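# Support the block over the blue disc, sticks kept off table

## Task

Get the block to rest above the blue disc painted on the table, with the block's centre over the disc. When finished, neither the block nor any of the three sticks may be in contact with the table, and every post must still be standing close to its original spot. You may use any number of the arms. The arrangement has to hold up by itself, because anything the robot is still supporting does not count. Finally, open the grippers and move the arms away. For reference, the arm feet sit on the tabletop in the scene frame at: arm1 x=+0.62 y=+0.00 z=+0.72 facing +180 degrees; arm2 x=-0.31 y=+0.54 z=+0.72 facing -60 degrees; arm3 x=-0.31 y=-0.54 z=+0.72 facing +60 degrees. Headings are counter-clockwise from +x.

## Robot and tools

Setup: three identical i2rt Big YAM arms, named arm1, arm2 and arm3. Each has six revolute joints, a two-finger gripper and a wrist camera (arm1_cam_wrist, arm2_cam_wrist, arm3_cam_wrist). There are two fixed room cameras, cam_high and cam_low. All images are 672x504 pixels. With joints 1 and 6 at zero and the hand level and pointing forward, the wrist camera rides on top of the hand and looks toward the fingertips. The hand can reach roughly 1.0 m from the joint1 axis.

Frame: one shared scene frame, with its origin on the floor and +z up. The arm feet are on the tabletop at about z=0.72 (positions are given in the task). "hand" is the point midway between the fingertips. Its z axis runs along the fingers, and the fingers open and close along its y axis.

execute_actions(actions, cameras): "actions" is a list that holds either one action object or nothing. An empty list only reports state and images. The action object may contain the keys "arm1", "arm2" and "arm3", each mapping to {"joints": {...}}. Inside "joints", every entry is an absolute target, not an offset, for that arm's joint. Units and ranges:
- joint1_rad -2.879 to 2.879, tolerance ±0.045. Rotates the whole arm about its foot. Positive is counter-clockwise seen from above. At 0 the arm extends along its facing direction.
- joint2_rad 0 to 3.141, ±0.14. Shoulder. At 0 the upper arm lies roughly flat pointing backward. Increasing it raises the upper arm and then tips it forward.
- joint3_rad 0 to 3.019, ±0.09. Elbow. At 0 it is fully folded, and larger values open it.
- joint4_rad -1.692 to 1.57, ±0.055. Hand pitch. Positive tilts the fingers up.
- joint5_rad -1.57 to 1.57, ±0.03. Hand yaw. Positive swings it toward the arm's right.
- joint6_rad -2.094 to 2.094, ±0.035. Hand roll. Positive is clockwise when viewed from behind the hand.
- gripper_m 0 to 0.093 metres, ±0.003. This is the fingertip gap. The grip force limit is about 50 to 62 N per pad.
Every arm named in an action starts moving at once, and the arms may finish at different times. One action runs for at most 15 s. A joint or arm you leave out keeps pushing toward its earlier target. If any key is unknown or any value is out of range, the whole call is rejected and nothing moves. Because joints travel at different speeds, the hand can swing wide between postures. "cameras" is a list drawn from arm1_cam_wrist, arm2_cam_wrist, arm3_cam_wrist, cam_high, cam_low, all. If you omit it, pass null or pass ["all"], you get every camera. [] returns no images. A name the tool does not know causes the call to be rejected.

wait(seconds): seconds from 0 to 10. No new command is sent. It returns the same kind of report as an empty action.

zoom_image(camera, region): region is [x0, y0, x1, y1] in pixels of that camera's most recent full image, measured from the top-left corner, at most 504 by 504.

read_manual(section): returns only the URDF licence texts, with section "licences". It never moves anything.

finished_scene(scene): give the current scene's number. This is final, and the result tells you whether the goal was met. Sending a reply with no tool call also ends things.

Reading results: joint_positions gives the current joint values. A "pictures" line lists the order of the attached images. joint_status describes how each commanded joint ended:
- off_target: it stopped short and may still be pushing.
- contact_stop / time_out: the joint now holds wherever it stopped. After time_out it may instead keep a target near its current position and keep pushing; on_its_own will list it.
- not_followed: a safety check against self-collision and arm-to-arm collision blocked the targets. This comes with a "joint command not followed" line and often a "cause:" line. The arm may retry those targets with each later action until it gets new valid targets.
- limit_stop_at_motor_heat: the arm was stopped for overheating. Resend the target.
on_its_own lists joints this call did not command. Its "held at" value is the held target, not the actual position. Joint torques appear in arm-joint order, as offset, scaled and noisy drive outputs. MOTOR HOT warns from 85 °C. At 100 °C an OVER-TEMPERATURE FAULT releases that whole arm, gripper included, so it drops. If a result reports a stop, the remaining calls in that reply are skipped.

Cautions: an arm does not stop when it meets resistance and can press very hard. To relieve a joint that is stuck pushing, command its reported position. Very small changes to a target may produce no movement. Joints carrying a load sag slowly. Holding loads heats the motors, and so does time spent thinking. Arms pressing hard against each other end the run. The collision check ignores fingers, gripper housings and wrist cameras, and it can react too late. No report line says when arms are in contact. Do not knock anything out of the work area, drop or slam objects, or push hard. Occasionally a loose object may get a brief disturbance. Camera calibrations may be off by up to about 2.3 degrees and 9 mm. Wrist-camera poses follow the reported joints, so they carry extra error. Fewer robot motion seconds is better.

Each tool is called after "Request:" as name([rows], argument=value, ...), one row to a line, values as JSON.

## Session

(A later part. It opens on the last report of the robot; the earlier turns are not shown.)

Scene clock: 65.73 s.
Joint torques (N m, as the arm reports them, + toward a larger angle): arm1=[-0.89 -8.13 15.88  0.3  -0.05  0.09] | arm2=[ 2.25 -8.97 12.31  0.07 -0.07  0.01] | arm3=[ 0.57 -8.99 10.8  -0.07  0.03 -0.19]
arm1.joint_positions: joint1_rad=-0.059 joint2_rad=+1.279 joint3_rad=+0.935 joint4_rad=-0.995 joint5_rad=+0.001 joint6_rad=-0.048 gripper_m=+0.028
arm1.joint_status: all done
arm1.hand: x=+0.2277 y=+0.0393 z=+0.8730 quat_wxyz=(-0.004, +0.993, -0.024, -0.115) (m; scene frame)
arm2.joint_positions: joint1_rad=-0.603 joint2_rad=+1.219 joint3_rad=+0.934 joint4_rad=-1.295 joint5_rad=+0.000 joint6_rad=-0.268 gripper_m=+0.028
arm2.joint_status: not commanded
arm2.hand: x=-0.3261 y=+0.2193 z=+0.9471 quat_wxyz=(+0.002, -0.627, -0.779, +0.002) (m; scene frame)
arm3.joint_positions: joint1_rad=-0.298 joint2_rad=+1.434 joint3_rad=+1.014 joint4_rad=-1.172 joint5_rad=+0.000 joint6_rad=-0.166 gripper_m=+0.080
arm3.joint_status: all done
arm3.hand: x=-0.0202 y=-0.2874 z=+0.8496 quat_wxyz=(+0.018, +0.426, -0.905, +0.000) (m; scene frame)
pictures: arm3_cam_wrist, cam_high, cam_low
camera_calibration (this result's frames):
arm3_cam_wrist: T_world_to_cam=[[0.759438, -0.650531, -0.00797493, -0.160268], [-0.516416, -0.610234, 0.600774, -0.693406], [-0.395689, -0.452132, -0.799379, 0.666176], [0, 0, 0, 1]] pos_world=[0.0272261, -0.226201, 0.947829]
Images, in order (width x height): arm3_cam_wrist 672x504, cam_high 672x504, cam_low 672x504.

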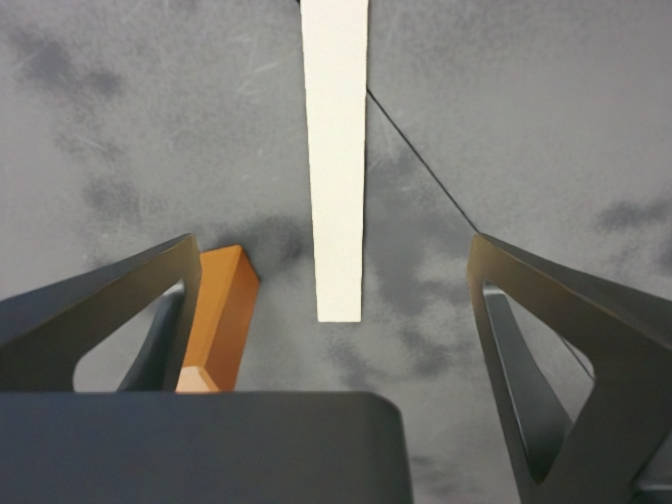

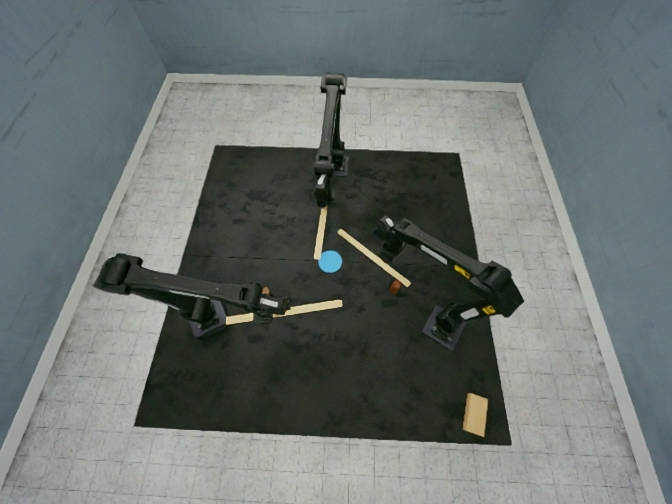

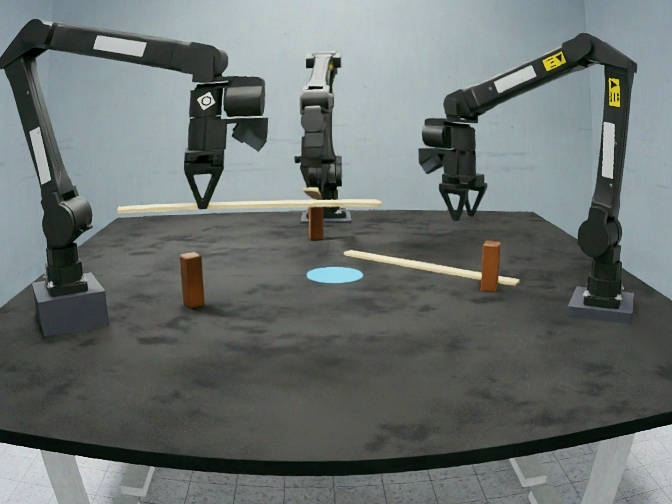

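Request:
execute_actions(actions=[])

Scene clock: 70.63 s.
Joint torques (N m, as the arm reports them, + toward a larger angle): arm1=[-0.91 -8.08 15.89  0.32 -0.05  0.09] | arm2=[ 2.18 -8.92 12.24  0.21 -0.04  0.04] | arm3=[ 0.52 -9.29 10.74 -0.04  0.01 -0.17]
arm1.joint_positions: joint1_rad=-0.059 joint2_rad=+1.279 joint3_rad=+0.935 joint4_rad=-0.995 joint5_rad=+0.001 joint6_rad=-0.048 gripper_m=+0.028
arm1.joint_status: all done
arm1.hand: x=+0.2277 y=+0.0393 z=+0.8730 quat_wxyz=(-0.004, +0.993, -0.024, -0.115) (m; scene frame)
arm2.joint_positions: joint1_rad=-0.603 joint2_rad=+1.219 joint3_rad=+0.934 joint4_rad=-1.295 joint5_rad=+0.000 joint6_rad=-0.268 gripper_m=+0.028
arm2.joint_status: not commanded
arm2.hand: x=-0.3261 y=+0.2193 z=+0.9471 quat_wxyz=(+0.002, -0.627, -0.779, +0.002) (m; scene frame)
arm3.joint_positions: joint1_rad=-0.298 joint2_rad=+1.434 joint3_rad=+1.014 joint4_rad=-1.172 joint5_rad=+0.000 joint6_rad=-0.166 gripper_m=+0.080
arm3.joint_status: all done
arm3.hand: x=-0.0202 y=-0.2874 z=+0.8496 quat_wxyz=(+0.018, +0.426, -0.905, +0.000) (m; scene frame)
pictures: arm1_cam_wrist, arm2_cam_wrist, arm3_cam_wrist, cam_high, cam_low
camera_calibration (this result's frames):
arm1_cam_wrist: T_world_to_cam=[[0.0581043, 0.99831, 0.000791294, -0.0579154], [0.920204, -0.0538656, 0.387714, -0.53778], [0.387102, -0.0217997, -0.921779, 0.840137], [0, 0, 0, 1]] pos_world=[0.173014, 0.0471644, 0.982972]
arm2_cam_wrist: T_world_to_cam=[[-0.977483, -0.210878, 0.00754826, -0.278208], [-0.167383, 0.796658, 0.580792, -0.772812], [-0.12849, 0.566451, -0.814017, 0.727749], [0, 0, 0, 1]] pos_world=[-0.307791, 0.144764, 1.04334]
arm3_cam_wrist: T_world_to_cam=[[0.759686, -0.650242, -0.00798745, -0.160169], [-0.516179, -0.610439, 0.600769, -0.693456], [-0.395521, -0.452273, -0.799383, 0.666141], [0, 0, 0, 1]] pos_world=[0.0272033, -0.226184, 0.94783]
Images, in order (width x height): arm1_cam_wrist 672x504, arm2_cam_wrist 672x504, arm3_cam_wrist 672x504, cam_high 672x504, cam_low 672x504.

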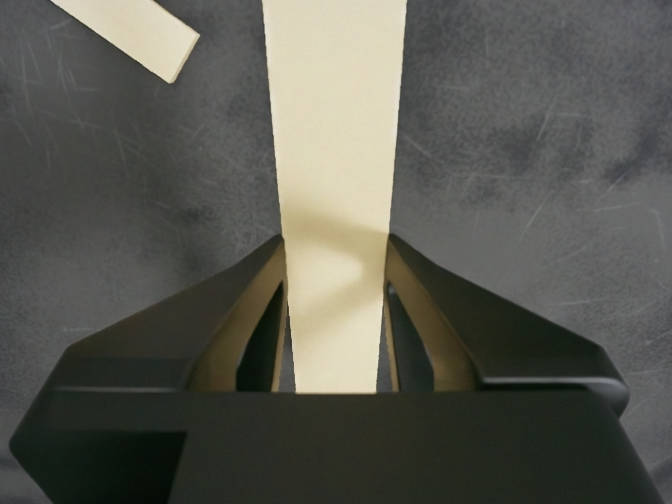

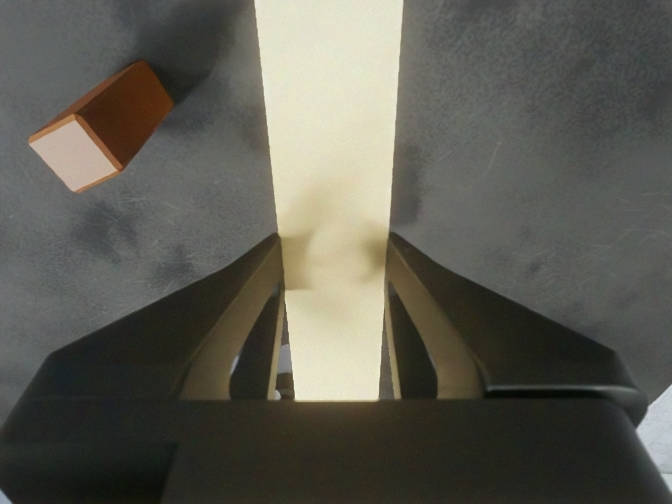

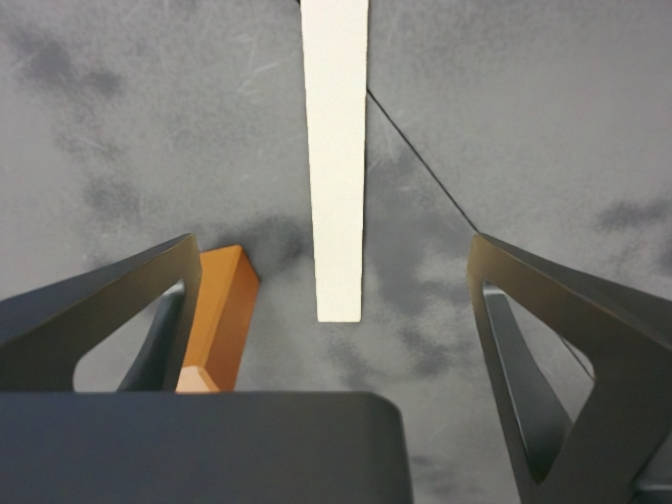

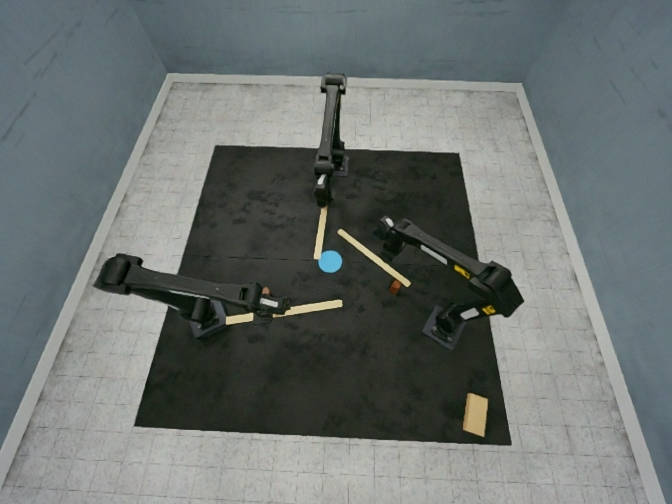

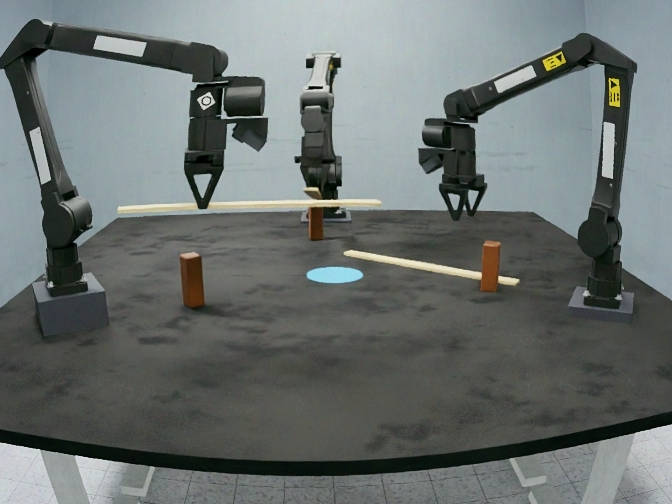

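Request:
execute_actions([
  {"arm3": {"joints": {"joint1_rad": -0.290, "joint2_rad": 1.595, "joint3_rad": 0.892, "joint4_rad": -0.842}}},
], cameras=["arm3_cam_wrist", "cam_low"])

Scene clock: 73.17 s.
Joint torques (N m, as the arm reports them, + toward a larger angle): arm1=[-0.84 -8.12 15.88  0.33 -0.06  0.09] | arm2=[ 2.57 -8.48 12.27  0.2  -0.08  0.03] | arm3=[  0.28 -11.31   6.66   0.71   0.01  -0.17]
arm1.joint_positions: joint1_rad=-0.059 joint2_rad=+1.279 joint3_rad=+0.935 joint4_rad=-0.995 joint5_rad=+0.001 joint6_rad=-0.048 gripper_m=+0.028
arm1.joint_status: not commanded
arm1.hand: x=+0.2277 y=+0.0393 z=+0.8730 quat_wxyz=(-0.004, +0.993, -0.024, -0.115) (m; scene frame)
arm2.joint_positions: joint1_rad=-0.603 joint2_rad=+1.219 joint3_rad=+0.934 joint4_rad=-1.295 joint5_rad=+0.000 joint6_rad=-0.268 gripper_m=+0.028
arm2.joint_status: not commanded
arm2.hand: x=-0.3261 y=+0.2193 z=+0.9471 quat_wxyz=(+0.002, -0.627, -0.779, +0.002) (m; scene frame)
arm3.joint_positions: joint1_rad=-0.298 joint2_rad=+1.614 joint3_rad=+0.878 joint4_rad=-0.852 joint5_rad=+0.000 joint6_rad=-0.166 gripper_m=+0.080
arm3.joint_status: all done
arm3.hand: x=-0.0190 y=-0.2851 z=+0.7399 quat_wxyz=(+0.016, +0.426, -0.905, +0.000) (m; scene frame)
pictures: arm3_cam_wrist, cam_low
camera_calibration (this result's frames):
arm3_cam_wrist: T_world_to_cam=[[0.759687, -0.650247, -0.00742292, -0.160901], [-0.517926, -0.611919, 0.597752, -0.623762], [-0.393228, -0.45026, -0.801647, 0.582249], [0, 0, 0, 1]] pos_world=[0.028128, -0.224154, 0.838419]
Images, in order (width x height): arm3_cam_wrist 672x504, cam_low 672x504.

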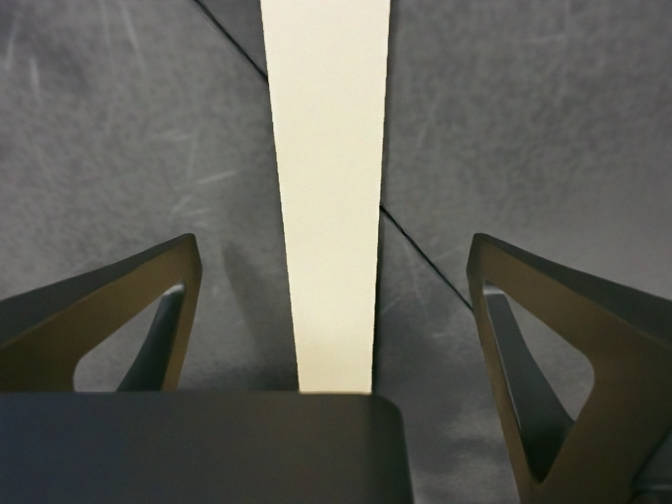

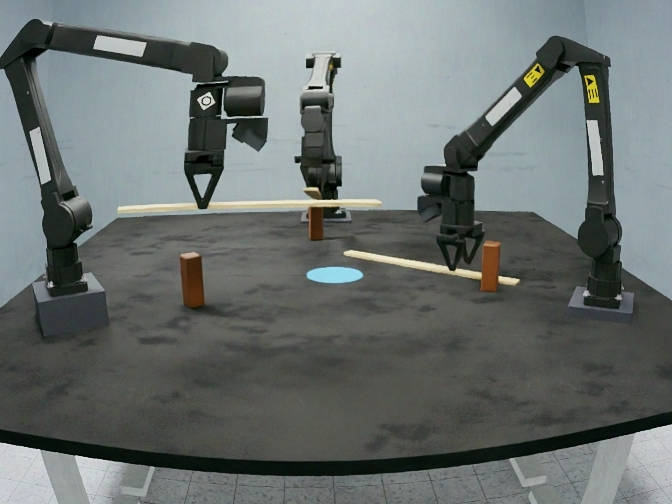

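Request:
execute_actions([
  {"arm3": {"joints": {"joint2_rad": 1.620, "joint4_rad": -0.790}}},
], cameras=["arm3_cam_wrist"])

Scene clock: 74.33 s.
Joint torques (N m, as the arm reports them, + toward a larger angle): arm1=[-0.84 -8.07 15.89  0.32 -0.05  0.09] | arm2=[ 2.18 -9.   12.27  0.2  -0.07  0.02] | arm3=[ 0.35 -9.26  6.71  0.82  0.03 -0.14]
arm1.joint_positions: joint1_rad=-0.059 joint2_rad=+1.279 joint3_rad=+0.935 joint4_rad=-0.995 joint5_rad=+0.001 joint6_rad=-0.048 gripper_m=+0.028
arm1.joint_status: not commanded
arm1.hand: x=+0.2277 y=+0.0393 z=+0.8730 quat_wxyz=(-0.004, +0.993, -0.024, -0.115) (m; scene frame)
arm2.joint_positions: joint1_rad=-0.603 joint2_rad=+1.219 joint3_rad=+0.934 joint4_rad=-1.295 joint5_rad=+0.000 joint6_rad=-0.268 gripper_m=+0.028
arm2.joint_status: not commanded
arm2.hand: x=-0.3261 y=+0.2193 z=+0.9471 quat_wxyz=(+0.002, -0.627, -0.779, +0.002) (m; scene frame)
arm3.joint_positions: joint1_rad=-0.298 joint2_rad=+1.614 joint3_rad=+0.878 joint4_rad=-0.801 joint5_rad=+0.000 joint6_rad=-0.166 gripper_m=+0.080
arm3.joint_status: all done
arm3.hand: x=-0.0096 y=-0.2769 z=+0.7398 quat_wxyz=(-0.008, +0.426, -0.905, -0.007) (m; scene frame)
pictures: arm3_cam_wrist
camera_calibration (this result's frames):
arm3_cam_wrist: T_world_to_cam=[[0.759548, -0.650452, 0.0000808148, -0.168356], [-0.540326, -0.630883, 0.556808, -0.589011], [-0.362125, -0.422966, -0.830642, 0.618879], [0, 0, 0, 1]] pos_world=[0.0337279, -0.21934, 0.842046]
Images, in order (width x height): arm3_cam_wrist 672x504.

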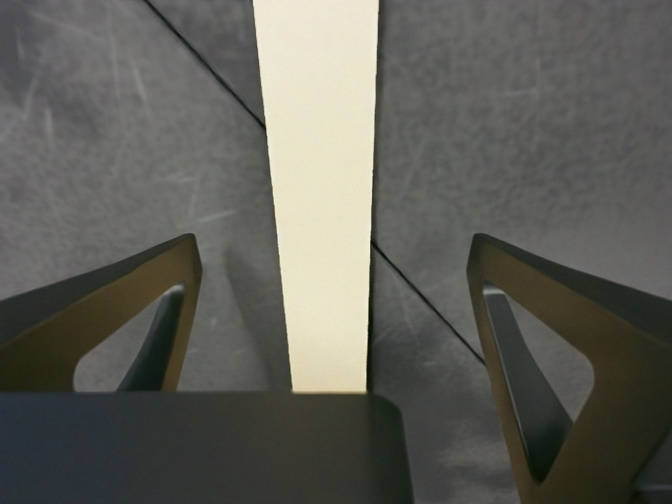

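Request:
execute_actions([
  {"arm3": {"joints": {"joint2_rad": 1.645}}},
], cameras=["arm3_cam_wrist"])

Scene clock: 75.10 s.
Joint torques (N m, as the arm reports them, + toward a larger angle): arm1=[-0.9  -8.14 15.88  0.3  -0.05  0.09] | arm2=[ 2.36 -9.17 12.04  0.17 -0.05  0.05] | arm3=[ 0.4  -8.72  6.65  0.77  0.01 -0.18]
arm1.joint_positions: joint1_rad=-0.059 joint2_rad=+1.279 joint3_rad=+0.935 joint4_rad=-0.995 joint5_rad=+0.001 joint6_rad=-0.048 gripper_m=+0.028
arm1.joint_status: not commanded
arm1.hand: x=+0.2277 y=+0.0393 z=+0.8730 quat_wxyz=(-0.004, +0.993, -0.024, -0.115) (m; scene frame)
arm2.joint_positions: joint1_rad=-0.603 joint2_rad=+1.219 joint3_rad=+0.934 joint4_rad=-1.295 joint5_rad=+0.000 joint6_rad=-0.268 gripper_m=+0.028
arm2.joint_status: not commanded
arm2.hand: x=-0.3261 y=+0.2193 z=+0.9471 quat_wxyz=(+0.002, -0.627, -0.779, +0.002) (m; scene frame)
arm3.joint_positions: joint1_rad=-0.298 joint2_rad=+1.628 joint3_rad=+0.878 joint4_rad=-0.801 joint5_rad=+0.000 joint6_rad=-0.166 gripper_m=+0.080
arm3.joint_status: all done
arm3.hand: x=-0.0110 y=-0.2782 z=+0.7345 quat_wxyz=(-0.002, +0.426, -0.905, -0.005) (m; scene frame)
pictures: arm3_cam_wrist
camera_calibration (this result's frames):
arm3_cam_wrist: T_world_to_cam=[[0.759615, -0.65037, -0.00200533, -0.166475], [-0.534252, -0.625745, 0.568347, -0.594615], [-0.37089, -0.430653, -0.822787, 0.605464], [0, 0, 0, 1]] pos_world=[0.0333432, -0.219603, 0.835781]
Images, in order (width x height): arm3_cam_wrist 672x504.

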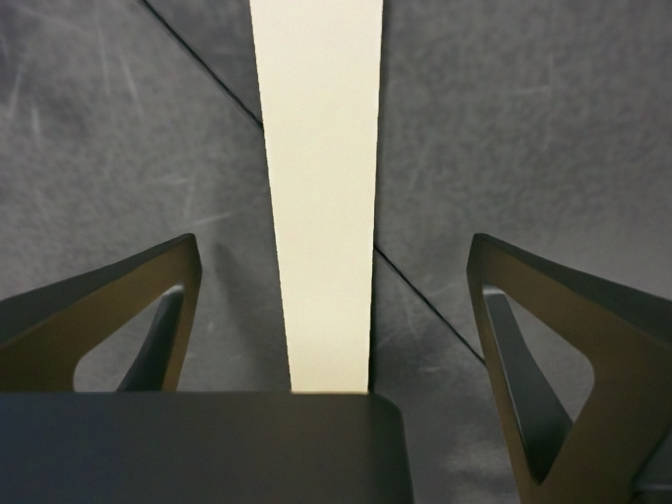

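Request:
execute_actions([
  {"arm3": {"joints": {"joint2_rad": 1.655, "gripper_m": 0.04}}},
], cameras=["arm3_cam_wrist"])

Scene clock: 75.83 s.
Joint torques (N m, as the arm reports them, + toward a larger angle): arm1=[-0.87 -8.04 15.89  0.31 -0.05  0.09] | arm2=[ 1.9  -8.87 12.14  0.09 -0.07  0.  ] | arm3=[ 0.24 -8.79  6.55  0.77  0.01 -0.18]
arm1.joint_positions: joint1_rad=-0.059 joint2_rad=+1.279 joint3_rad=+0.935 joint4_rad=-0.995 joint5_rad=+0.001 joint6_rad=-0.048 gripper_m=+0.028
arm1.joint_status: not commanded
arm1.hand: x=+0.2277 y=+0.0393 z=+0.8730 quat_wxyz=(-0.004, +0.993, -0.024, -0.115) (m; scene frame)
arm2.joint_positions: joint1_rad=-0.603 joint2_rad=+1.219 joint3_rad=+0.934 joint4_rad=-1.295 joint5_rad=+0.000 joint6_rad=-0.268 gripper_m=+0.028
arm2.joint_status: not commanded
arm2.hand: x=-0.3261 y=+0.2193 z=+0.9471 quat_wxyz=(+0.002, -0.627, -0.779, +0.002) (m; scene frame)
arm3.joint_positions: joint1_rad=-0.298 joint2_rad=+1.636 joint3_rad=+0.878 joint4_rad=-0.801 joint5_rad=+0.000 joint6_rad=-0.166 gripper_m=+0.040
arm3.joint_status: all done
arm3.hand: x=-0.0120 y=-0.2789 z=+0.7313 quat_wxyz=(+0.003, +0.426, -0.905, -0.004) (m; scene frame)
pictures: arm3_cam_wrist
camera_calibration (this result's frames):
arm3_cam_wrist: T_world_to_cam=[[0.759894, -0.650039, -0.00330337, -0.165229], [-0.530178, -0.622702, 0.57546, -0.598055], [-0.376128, -0.435537, -0.817823, 0.597048], [0, 0, 0, 1]] pos_world=[0.0330476, -0.219779, 0.831891]
Images, in order (width x height): arm3_cam_wrist 672x504.

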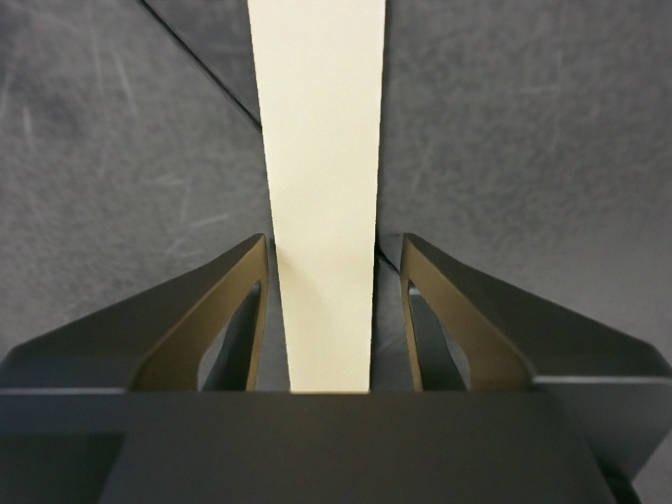

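Request:
execute_actions([
  {"arm3": {"joints": {"gripper_m": 0.01}}},
], cameras=["arm3_cam_wrist", "cam_high"])

Scene clock: 76.43 s.
Joint torques (N m, as the arm reports them, + toward a larger angle): arm1=[-0.89 -8.05 15.89  0.3  -0.05  0.09] | arm2=[ 2.08 -8.33 12.12  0.11 -0.08  0.03] | arm3=[ 0.54 -8.73  6.64  0.73 -0.12 -0.15]
arm1.joint_positions: joint1_rad=-0.059 joint2_rad=+1.279 joint3_rad=+0.935 joint4_rad=-0.995 joint5_rad=+0.001 joint6_rad=-0.048 gripper_m=+0.028
arm1.joint_status: not commanded
arm1.hand: x=+0.2277 y=+0.0393 z=+0.8730 quat_wxyz=(-0.004, +0.993, -0.024, -0.115) (m; scene frame)
arm2.joint_positions: joint1_rad=-0.603 joint2_rad=+1.219 joint3_rad=+0.934 joint4_rad=-1.295 joint5_rad=+0.000 joint6_rad=-0.268 gripper_m=+0.028
arm2.joint_status: not commanded
arm2.hand: x=-0.3261 y=+0.2193 z=+0.9471 quat_wxyz=(+0.002, -0.627, -0.779, +0.002) (m; scene frame)
arm3.joint_positions: joint1_rad=-0.298 joint2_rad=+1.636 joint3_rad=+0.878 joint4_rad=-0.798 joint5_rad=+0.003 joint6_rad=-0.167 gripper_m=+0.010
arm3.joint_status: all done
arm3.hand: x=-0.0111 y=-0.2787 z=+0.7313 quat_wxyz=(+0.001, +0.427, -0.904, -0.003) (m; scene frame)
pictures: arm3_cam_wrist, cam_high
camera_calibration (this result's frames):
arm3_cam_wrist: T_world_to_cam=[[0.76063, -0.649186, 0.000163313, -0.168], [-0.531953, -0.623128, 0.573356, -0.596092], [-0.372113, -0.436199, -0.819306, 0.598386], [0, 0, 0, 1]] pos_world=[0.0333595, -0.21949, 0.832062]
Images, in order (width x height): arm3_cam_wrist 672x504, cam_high 672x504.

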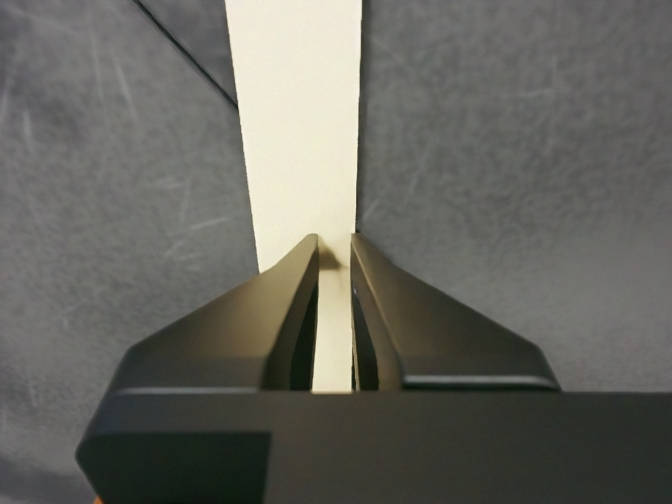

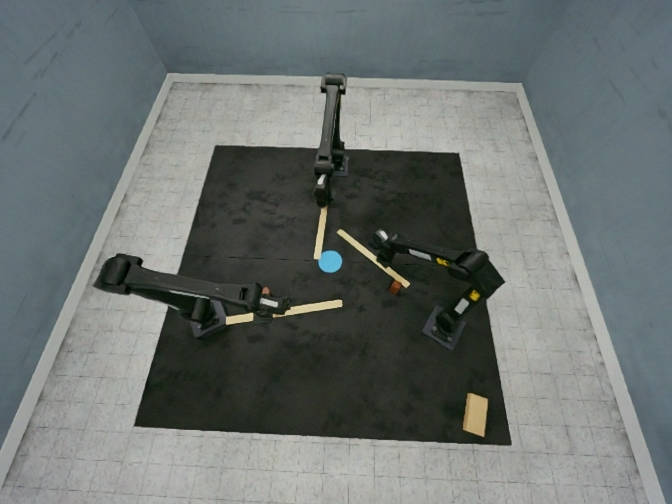

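Request:
execute_actions([
  {"arm3": {"joints": {"gripper_m": 0.075}}},
], cameras=[])

Request:
execute_actions([
  {"arm3": {"joints": {"joint1_rad": -0.272, "joint2_rad": 1.678, "joint4_rad": -0.770}}},
], cameras=["arm3_cam_wrist", "cam_low"])

Scene clock: 77.37 s.
Joint torques (N m, as the arm reports them, + toward a larger angle): arm1=[-0.86 -8.09 15.88  0.32 -0.05  0.09] | arm2=[ 1.89 -9.2  12.2   0.22 -0.05  0.04] | arm3=[ 0.31 -8.7   6.49  0.69 -0.04 -0.15]
arm1.joint_positions: joint1_rad=-0.059 joint2_rad=+1.279 joint3_rad=+0.935 joint4_rad=-0.995 joint5_rad=+0.001 joint6_rad=-0.048 gripper_m=+0.028
arm1.joint_status: not commanded
arm1.hand: x=+0.2277 y=+0.0393 z=+0.8730 quat_wxyz=(-0.004, +0.993, -0.024, -0.115) (m; scene frame)
arm2.joint_positions: joint1_rad=-0.603 joint2_rad=+1.219 joint3_rad=+0.934 joint4_rad=-1.295 joint5_rad=+0.000 joint6_rad=-0.268 gripper_m=+0.028
arm2.joint_status: not commanded
arm2.hand: x=-0.3261 y=+0.2193 z=+0.9471 quat_wxyz=(+0.002, -0.627, -0.779, +0.002) (m; scene frame)
arm3.joint_positions: joint1_rad=-0.297 joint2_rad=+1.637 joint3_rad=+0.878 joint4_rad=-0.798 joint5_rad=+0.001 joint6_rad=-0.167 gripper_m=+0.075
arm3.joint_status: all done
arm3.hand: x=-0.0116 y=-0.2783 z=+0.7311 quat_wxyz=(+0.001, +0.427, -0.904, -0.003) (m; scene frame)
pictures: none
No camera images: the call's "cameras" was empty. Leave "cameras" out to get every camera's image.

Scene clock: 77.93 s.
Joint torques (N m, as the arm reports them, + toward a larger angle): arm1=[-0.87 -8.1  15.88  0.31 -0.05  0.09] | arm2=[ 2.21 -9.14 12.23  0.23 -0.06  0.02] | arm3=[ 0.1  -8.12  6.49  0.69 -0.18 -0.16]
arm1.joint_positions: joint1_rad=-0.059 joint2_rad=+1.279 joint3_rad=+0.935 joint4_rad=-0.995 joint5_rad=+0.001 joint6_rad=-0.048 gripper_m=+0.028
arm1.joint_status: not commanded
arm1.hand: x=+0.2277 y=+0.0393 z=+0.8730 quat_wxyz=(-0.004, +0.993, -0.024, -0.115) (m; scene frame)
arm2.joint_positions: joint1_rad=-0.603 joint2_rad=+1.219 joint3_rad=+0.934 joint4_rad=-1.295 joint5_rad=+0.000 joint6_rad=-0.268 gripper_m=+0.028
arm2.joint_status: not commanded
arm2.hand: x=-0.3261 y=+0.2193 z=+0.9471 quat_wxyz=(+0.002, -0.627, -0.779, +0.002) (m; scene frame)
arm3.joint_positions: joint1_rad=-0.279 joint2_rad=+1.653 joint3_rad=+0.878 joint4_rad=-0.780 joint5_rad=+0.004 joint6_rad=-0.167 gripper_m=+0.075
arm3.joint_status: all done
arm3.hand: x=-0.0144 y=-0.2720 z=+0.7252 quat_wxyz=(+0.000, +0.435, -0.900, -0.002) (m; scene frame)
pictures: arm3_cam_wrist, cam_low
camera_calibration (this result's frames):
arm3_cam_wrist: T_world_to_cam=[[0.772618, -0.634869, 0.00167194, -0.158194], [-0.521429, -0.633059, 0.572143, -0.591789], [-0.362177, -0.44292, -0.820152, 0.594119], [0, 0, 0, 1]] pos_world=[0.0288235, -0.211922, 0.82612]
Images, in order (width x height): arm3_cam_wrist 672x504, cam_low 672x504.

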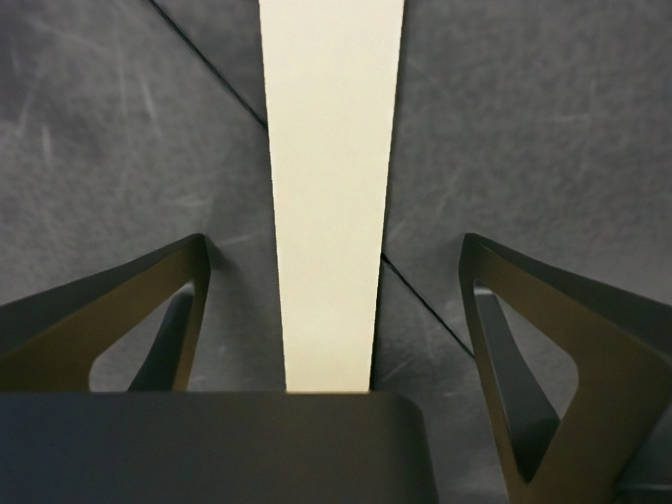

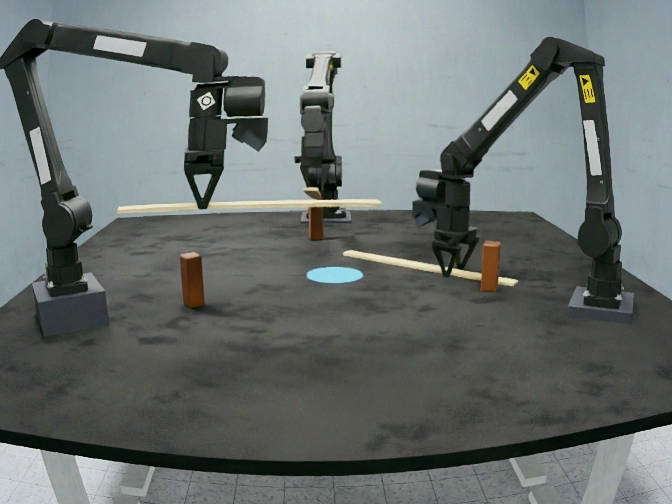

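Request:
execute_actions([
  {"arm3": {"joints": {"gripper_m": 0.01}}},
], cameras=["arm3_cam_wrist"])

Scene clock: 80.00 s.
Joint torques (N m, as the arm reports them, + toward a larger angle): arm1=[-0.83 -8.05 15.91  0.32 -0.05  0.09] | arm2=[ 1.65 -9.1  12.19  0.15 -0.05  0.05] | arm3=[ 0.12 -8.26  6.58  0.72 -0.12 -0.15]
arm1.joint_positions: joint1_rad=-0.059 joint2_rad=+1.279 joint3_rad=+0.935 joint4_rad=-0.995 joint5_rad=+0.001 joint6_rad=-0.048 gripper_m=+0.028
arm1.joint_status: not commanded
arm1.hand: x=+0.2277 y=+0.0393 z=+0.8730 quat_wxyz=(-0.004, +0.993, -0.024, -0.115) (m; scene frame)
arm2.joint_positions: joint1_rad=-0.603 joint2_rad=+1.219 joint3_rad=+0.934 joint4_rad=-1.295 joint5_rad=+0.000 joint6_rad=-0.268 gripper_m=+0.028
arm2.joint_status: not commanded
arm2.hand: x=-0.3261 y=+0.2193 z=+0.9471 quat_wxyz=(+0.002, -0.627, -0.779, +0.002) (m; scene frame)
arm3.joint_positions: joint1_rad=-0.279 joint2_rad=+1.653 joint3_rad=+0.878 joint4_rad=-0.778 joint5_rad=+0.003 joint6_rad=-0.167 gripper_m=+0.028
arm3.joint_status: gripper_m off_target (ended at +0.028, target +0.010)
arm3.hand: x=-0.0141 y=-0.2714 z=+0.7252 quat_wxyz=(-0.001, +0.435, -0.900, -0.003) (m; scene frame)
pictures: arm3_cam_wrist
camera_calibration (this result's frames):
arm3_cam_wrist: T_world_to_cam=[[0.772849, -0.63459, 0.000883205, -0.157432], [-0.521733, -0.63461, 0.570145, -0.590286], [-0.361247, -0.441096, -0.821544, 0.595974], [0, 0, 0, 1]] pos_world=[0.0289935, -0.211624, 0.826306]
Images, in order (width x height): arm3_cam_wrist 672x504.

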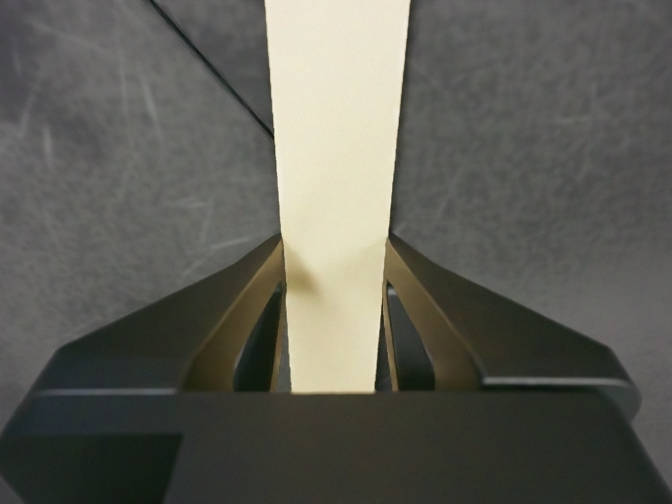

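Request:
execute_actions([
  {"arm3": {"joints": {"joint2_rad": 1.56}}},
], cameras=[])

Request:
execute_actions([
  {"arm3": {"joints": {"joint2_rad": 1.265, "joint3_rad": 1.02, "joint4_rad": -1.18}}},
], cameras=["arm3_cam_wrist", "cam_high", "cam_low"])

Scene clock: 86.07 s.
Joint torques (N m, as the arm reports them, + toward a larger angle): arm1=[-0.77 -8.08 15.9   0.32 -0.05  0.09] | arm2=[ 2.07 -8.97 12.35  0.26 -0.03  0.  ] | arm3=[  0.17 -11.31   6.98   0.94  -0.11  -0.15]
arm1.joint_positions: joint1_rad=-0.059 joint2_rad=+1.279 joint3_rad=+0.935 joint4_rad=-0.995 joint5_rad=+0.001 joint6_rad=-0.048 gripper_m=+0.028
arm1.joint_status: not commanded
arm1.hand: x=+0.2277 y=+0.0393 z=+0.8730 quat_wxyz=(-0.004, +0.993, -0.024, -0.115) (m; scene frame)
arm2.joint_positions: joint1_rad=-0.603 joint2_rad=+1.219 joint3_rad=+0.934 joint4_rad=-1.295 joint5_rad=+0.000 joint6_rad=-0.268 gripper_m=+0.028
arm2.joint_status: not commanded
arm2.hand: x=-0.3261 y=+0.2193 z=+0.9471 quat_wxyz=(+0.002, -0.627, -0.779, +0.002) (m; scene frame)
arm3.joint_positions: joint1_rad=-0.279 joint2_rad=+1.581 joint3_rad=+0.878 joint4_rad=-0.778 joint5_rad=+0.003 joint6_rad=-0.167 gripper_m=+0.028
arm3.joint_status: all done
arm3.hand: x=-0.0068 y=-0.2652 z=+0.7524 quat_wxyz=(-0.036, +0.435, -0.900, -0.013) (m; scene frame)
pictures: none
No camera images: the call's "cameras" was empty. Leave "cameras" out to get every camera's image.

Scene clock: 87.23 s.
Joint torques (N m, as the arm reports them, + toward a larger angle): arm1=[-0.89 -8.16 15.88  0.32 -0.05  0.09] | arm2=[ 1.91 -8.91 12.18  0.18 -0.05 -0.03] | arm3=[ 0.15 -5.89 10.2   0.27 -0.13 -0.15]
arm1.joint_positions: joint1_rad=-0.059 joint2_rad=+1.279 joint3_rad=+0.935 joint4_rad=-0.995 joint5_rad=+0.001 joint6_rad=-0.048 gripper_m=+0.028
arm1.joint_status: not commanded
arm1.hand: x=+0.2277 y=+0.0393 z=+0.8730 quat_wxyz=(-0.004, +0.993, -0.024, -0.115) (m; scene frame)
arm2.joint_positions: joint1_rad=-0.603 joint2_rad=+1.219 joint3_rad=+0.934 joint4_rad=-1.295 joint5_rad=+0.000 joint6_rad=-0.268 gripper_m=+0.028
arm2.joint_status: not commanded
arm2.hand: x=-0.3261 y=+0.2193 z=+0.9471 quat_wxyz=(+0.002, -0.627, -0.779, +0.002) (m; scene frame)
arm3.joint_positions: joint1_rad=-0.279 joint2_rad=+1.253 joint3_rad=+0.983 joint4_rad=-1.173 joint5_rad=+0.003 joint6_rad=-0.167 gripper_m=+0.028
arm3.joint_status: all done
arm3.hand: x=-0.0337 y=-0.2912 z=+0.9024 quat_wxyz=(-0.054, +0.434, -0.899, -0.019) (m; scene frame)
pictures: arm3_cam_wrist, cam_high, cam_low
camera_calibration (this result's frames):
arm3_cam_wrist: T_world_to_cam=[[0.771486, -0.636011, 0.0173142, -0.170251], [-0.565436, -0.672894, 0.476965, -0.642615], [-0.291705, -0.377762, -0.878752, 0.798117], [0, 0, 0, 1]] pos_world=[0.000802859, -0.239195, 1.0108]
Images, in order (width x height): arm3_cam_wrist 672x504, cam_high 672x504, cam_low 672x504.

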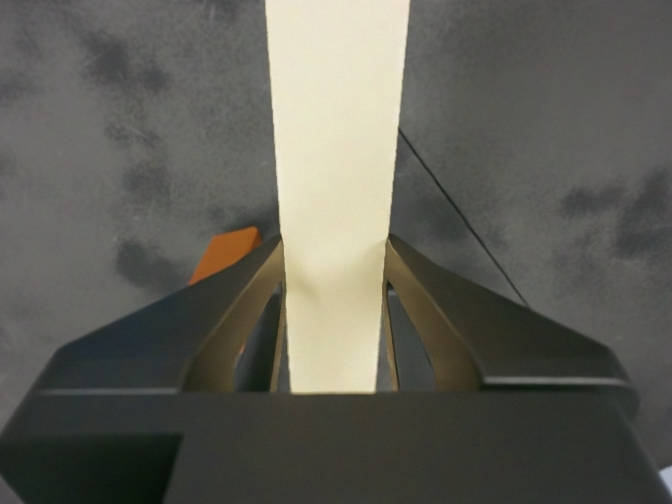

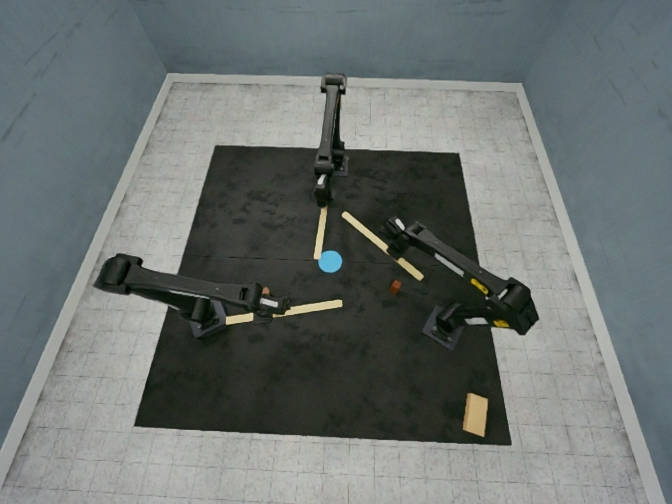

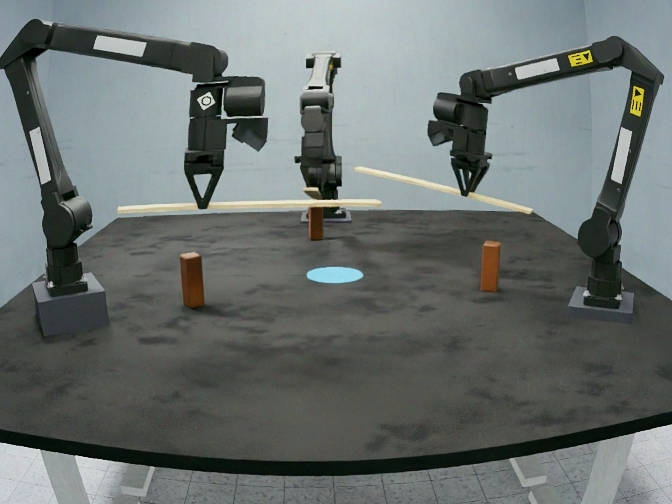

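Request:
execute_actions([
  {"arm3": {"joints": {"joint1_rad": -0.060, "joint2_rad": 1.335, "joint3_rad": 0.973, "joint4_rad": -1.001, "joint6_rad": -0.052}}, "arm2": {"joints": {"joint1_rad": -0.43, "joint2_rad": 1.445, "joint4_rad": -0.872, "joint6_rad": -0.055}}},
])

Scene clock: 90.13 s.
Joint torques (N m, as the arm reports them, + toward a larger angle): arm1=[-0.84 -8.19 15.91  0.32 -0.04  0.09] | arm2=[  1.08 -13.43  11.54   0.89  -0.05   0.03] | arm3=[-1.04 -8.12  7.56  1.22  0.01  0.15]
arm1.joint_positions: joint1_rad=-0.059 joint2_rad=+1.279 joint3_rad=+0.935 joint4_rad=-0.995 joint5_rad=+0.001 joint6_rad=-0.048 gripper_m=+0.028
arm1.joint_status: not commanded
arm1.hand: x=+0.2277 y=+0.0393 z=+0.8730 quat_wxyz=(-0.004, +0.993, -0.024, -0.115) (m; scene frame)
arm2.joint_positions: joint1_rad=-0.424 joint2_rad=+1.456 joint3_rad=+0.934 joint4_rad=-0.888 joint5_rad=+0.000 joint6_rad=-0.064 gripper_m=+0.028
arm2.joint_status: all done
arm2.hand: x=-0.2572 y=+0.1246 z=+0.8727 quat_wxyz=(-0.059, -0.634, -0.769, +0.061) (m; scene frame)
arm3.joint_positions: joint1_rad=-0.052 joint2_rad=+1.338 joint3_rad=+0.969 joint4_rad=-1.015 joint5_rad=+0.000 joint6_rad=-0.066 gripper_m=+0.028
arm3.joint_status: all done
arm3.hand: x=-0.0769 y=-0.2069 z=+0.8723 quat_wxyz=(-0.077, +0.489, -0.868, -0.043) (m; scene frame)
pictures: arm1_cam_wrist, arm2_cam_wrist, arm3_cam_wrist, cam_high, cam_low
camera_calibration (this result's frames):
arm1_cam_wrist: T_world_to_cam=[[0.058475, 0.998289, 0.000703814, -0.0579225], [0.920186, -0.0541734, 0.387714, -0.537764], [0.387088, -0.0220239, -0.92178, 0.840149], [0, 0, 0, 1]] pos_world=[0.173018, 0.0471943, 0.982972]
arm2_cam_wrist: T_world_to_cam=[[-0.982327, -0.186133, 0.0197133, -0.245214], [-0.159133, 0.885967, 0.43559, -0.524908], [-0.0985429, 0.424755, -0.899929, 0.829995], [0, 0, 0, 1]] pos_world=[-0.24262, 0.0668645, 0.980416]
arm3_cam_wrist: T_world_to_cam=[[0.845676, -0.533689, 0.00278918, -0.0432427], [-0.484885, -0.766138, 0.421805, -0.561011], [-0.222976, -0.358063, -0.906682, 0.824668], [0, 0, 0, 1]] pos_world=[-0.0515758, -0.157607, 0.98447]
Images, in order (width x height): arm1_cam_wrist 672x504, arm2_cam_wrist 672x504, arm3_cam_wrist 672x504, cam_high 672x504, cam_low 672x504.

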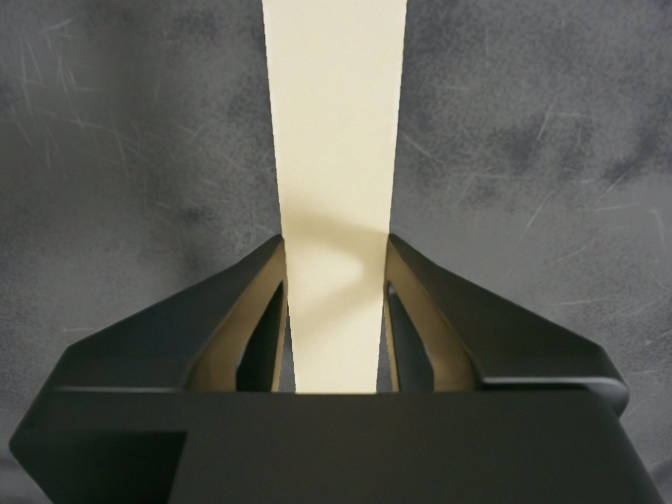

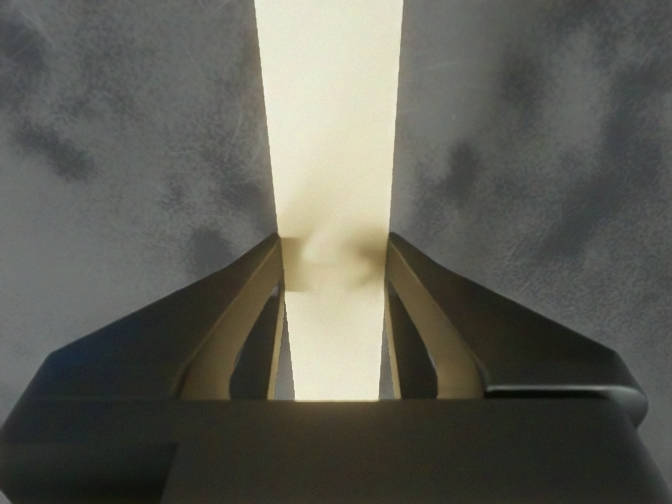

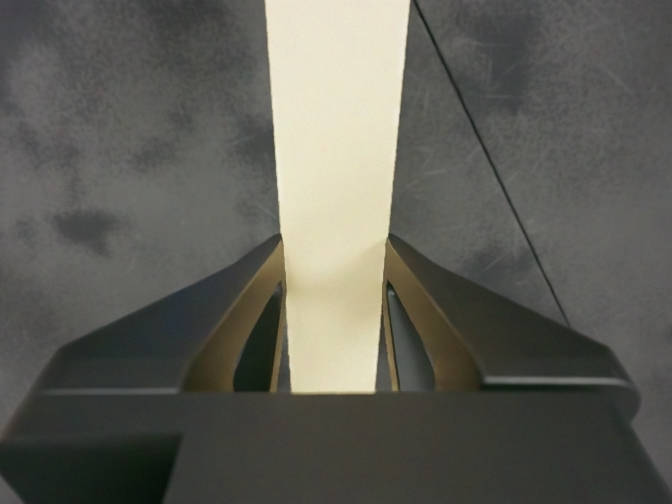

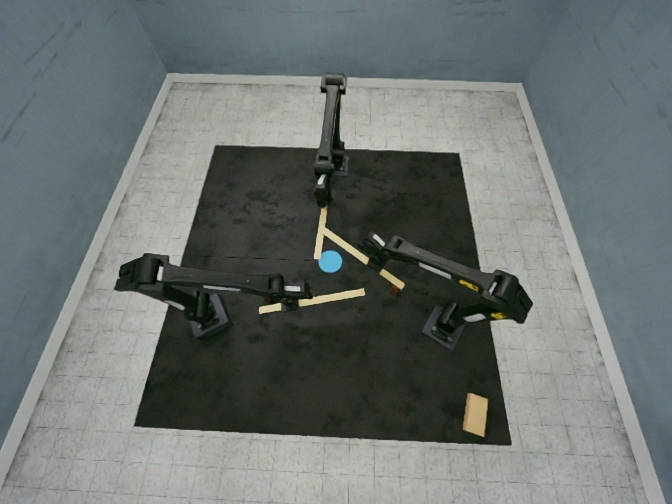

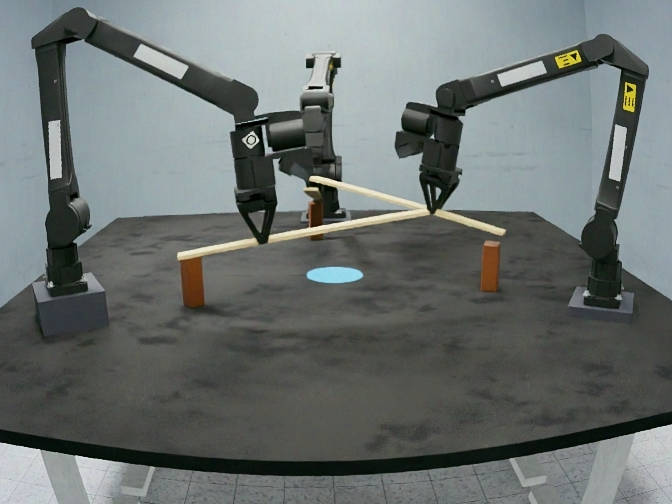

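Request:
zoom_image(camera="cam_high", region=[240, 180, 440, 330])

Request:
zoom_image(camera="cam_low", region=[160, 150, 540, 320])

Region (240, 180, 440, 330) of cam_high's 672x504 image, scaled by 2.520, with more detail than that image has; it fills the top 378 rows of this view, and the rest is white.

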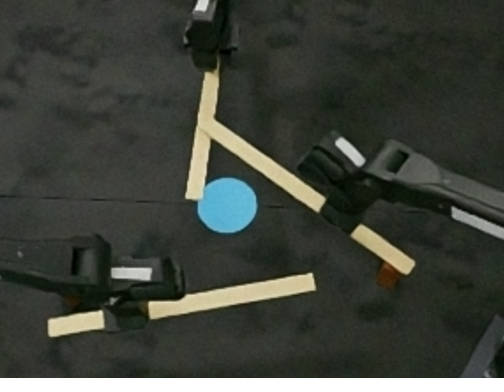

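Region (160, 150, 540, 320) of cam_low's 672x504 image, scaled by 1.326, with more detail than that image has; it fills the top 225 rows of this view, and the rest is white.

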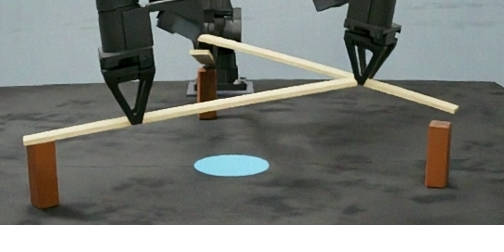

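Request:
execute_actions([
  {"arm3": {"joints": {"joint1_rad": -0.074, "joint3_rad": 0.928, "joint4_rad": -0.947}}},
], cameras=["cam_high", "cam_low"])

Request:
zoom_image(camera="cam_low", region=[160, 220, 300, 290])

Request:
zoom_image(camera="cam_low", region=[400, 190, 540, 270])

Request:
zoom_image(camera="cam_low", region=[270, 160, 410, 250])

Scene clock: 92.83 s.
Joint torques (N m, as the arm reports them, + toward a larger angle): arm1=[-0.92 -8.07 15.89  0.32 -0.05  0.08] | arm2=[  1.33 -13.17  11.63   1.01  -0.04   0.04] | arm3=[-1.29 -7.97  7.58  1.27  0.    0.14]
arm1.joint_positions: joint1_rad=-0.059 joint2_rad=+1.279 joint3_rad=+0.935 joint4_rad=-0.995 joint5_rad=+0.001 joint6_rad=-0.048 gripper_m=+0.028
arm1.joint_status: not commanded
arm1.hand: x=+0.2277 y=+0.0393 z=+0.8730 quat_wxyz=(-0.004, +0.993, -0.024, -0.115) (m; scene frame)
arm2.joint_positions: joint1_rad=-0.424 joint2_rad=+1.456 joint3_rad=+0.934 joint4_rad=-0.888 joint5_rad=+0.000 joint6_rad=-0.064 gripper_m=+0.028
arm2.joint_status: not commanded
arm2.hand: x=-0.2572 y=+0.1246 z=+0.8727 quat_wxyz=(-0.059, -0.634, -0.769, +0.061) (m; scene frame)
arm3.joint_positions: joint1_rad=-0.068 joint2_rad=+1.338 joint3_rad=+0.923 joint4_rad=-0.962 joint5_rad=+0.000 joint6_rad=-0.066 gripper_m=+0.028
arm3.joint_status: all done
arm3.hand: x=-0.0749 y=-0.2149 z=+0.8562 quat_wxyz=(-0.080, +0.482, -0.872, -0.044) (m; scene frame)
pictures: cam_high, cam_low
Images, in order (width x height): cam_high 672x504, cam_low 672x504.

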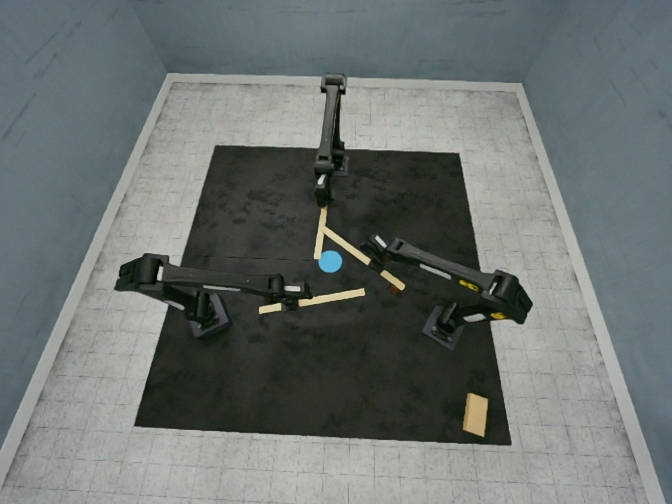

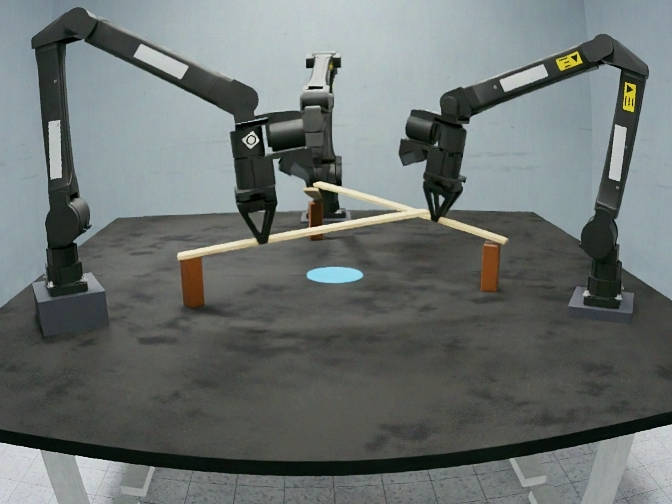

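Region (160, 220, 300, 290) of cam_low's 672x504 image, scaled by 3.600, with more detail than that image has.

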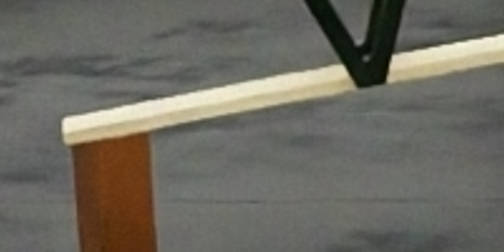

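Region (400, 190, 540, 270) of cam_low's 672x504 image, scaled by 3.600, with more detail than that image has; it fills the top 288 rows of this view, and the rest is white.

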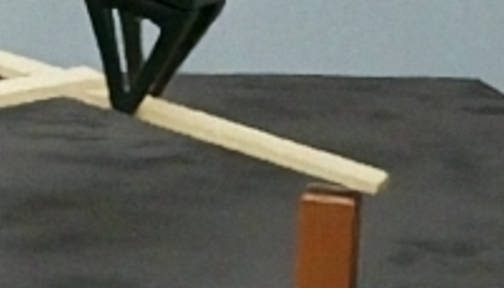

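Region (270, 160, 410, 250) of cam_low's 672x504 image, scaled by 3.600, with more detail than that image has; it fills the top 324 rows of this view, and the rest is white.

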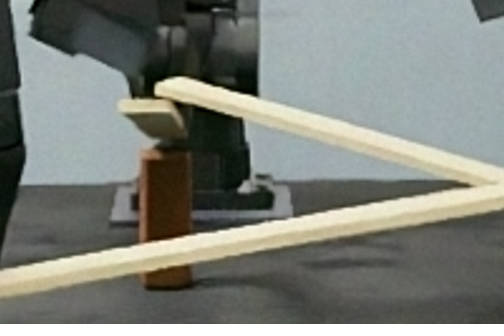

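Request:
zoom_image(camera="cam_low", region=[380, 195, 450, 235])

Request:
zoom_image(camera="cam_low", region=[170, 235, 240, 275])

Region (380, 195, 450, 235) of cam_low's 672x504 image, scaled by 7.200, with more detail than that image has; it fills the top 288 rows of this view, and the rest is white.

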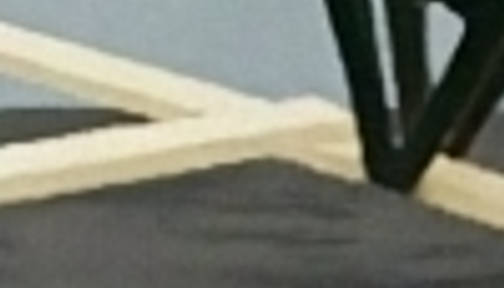

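Region (170, 235, 240, 275) of cam_low's 672x504 image, scaled by 7.200, with more detail than that image has; it fills the top 288 rows of this view, and the rest is white.

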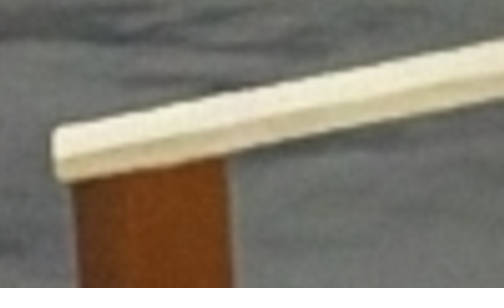

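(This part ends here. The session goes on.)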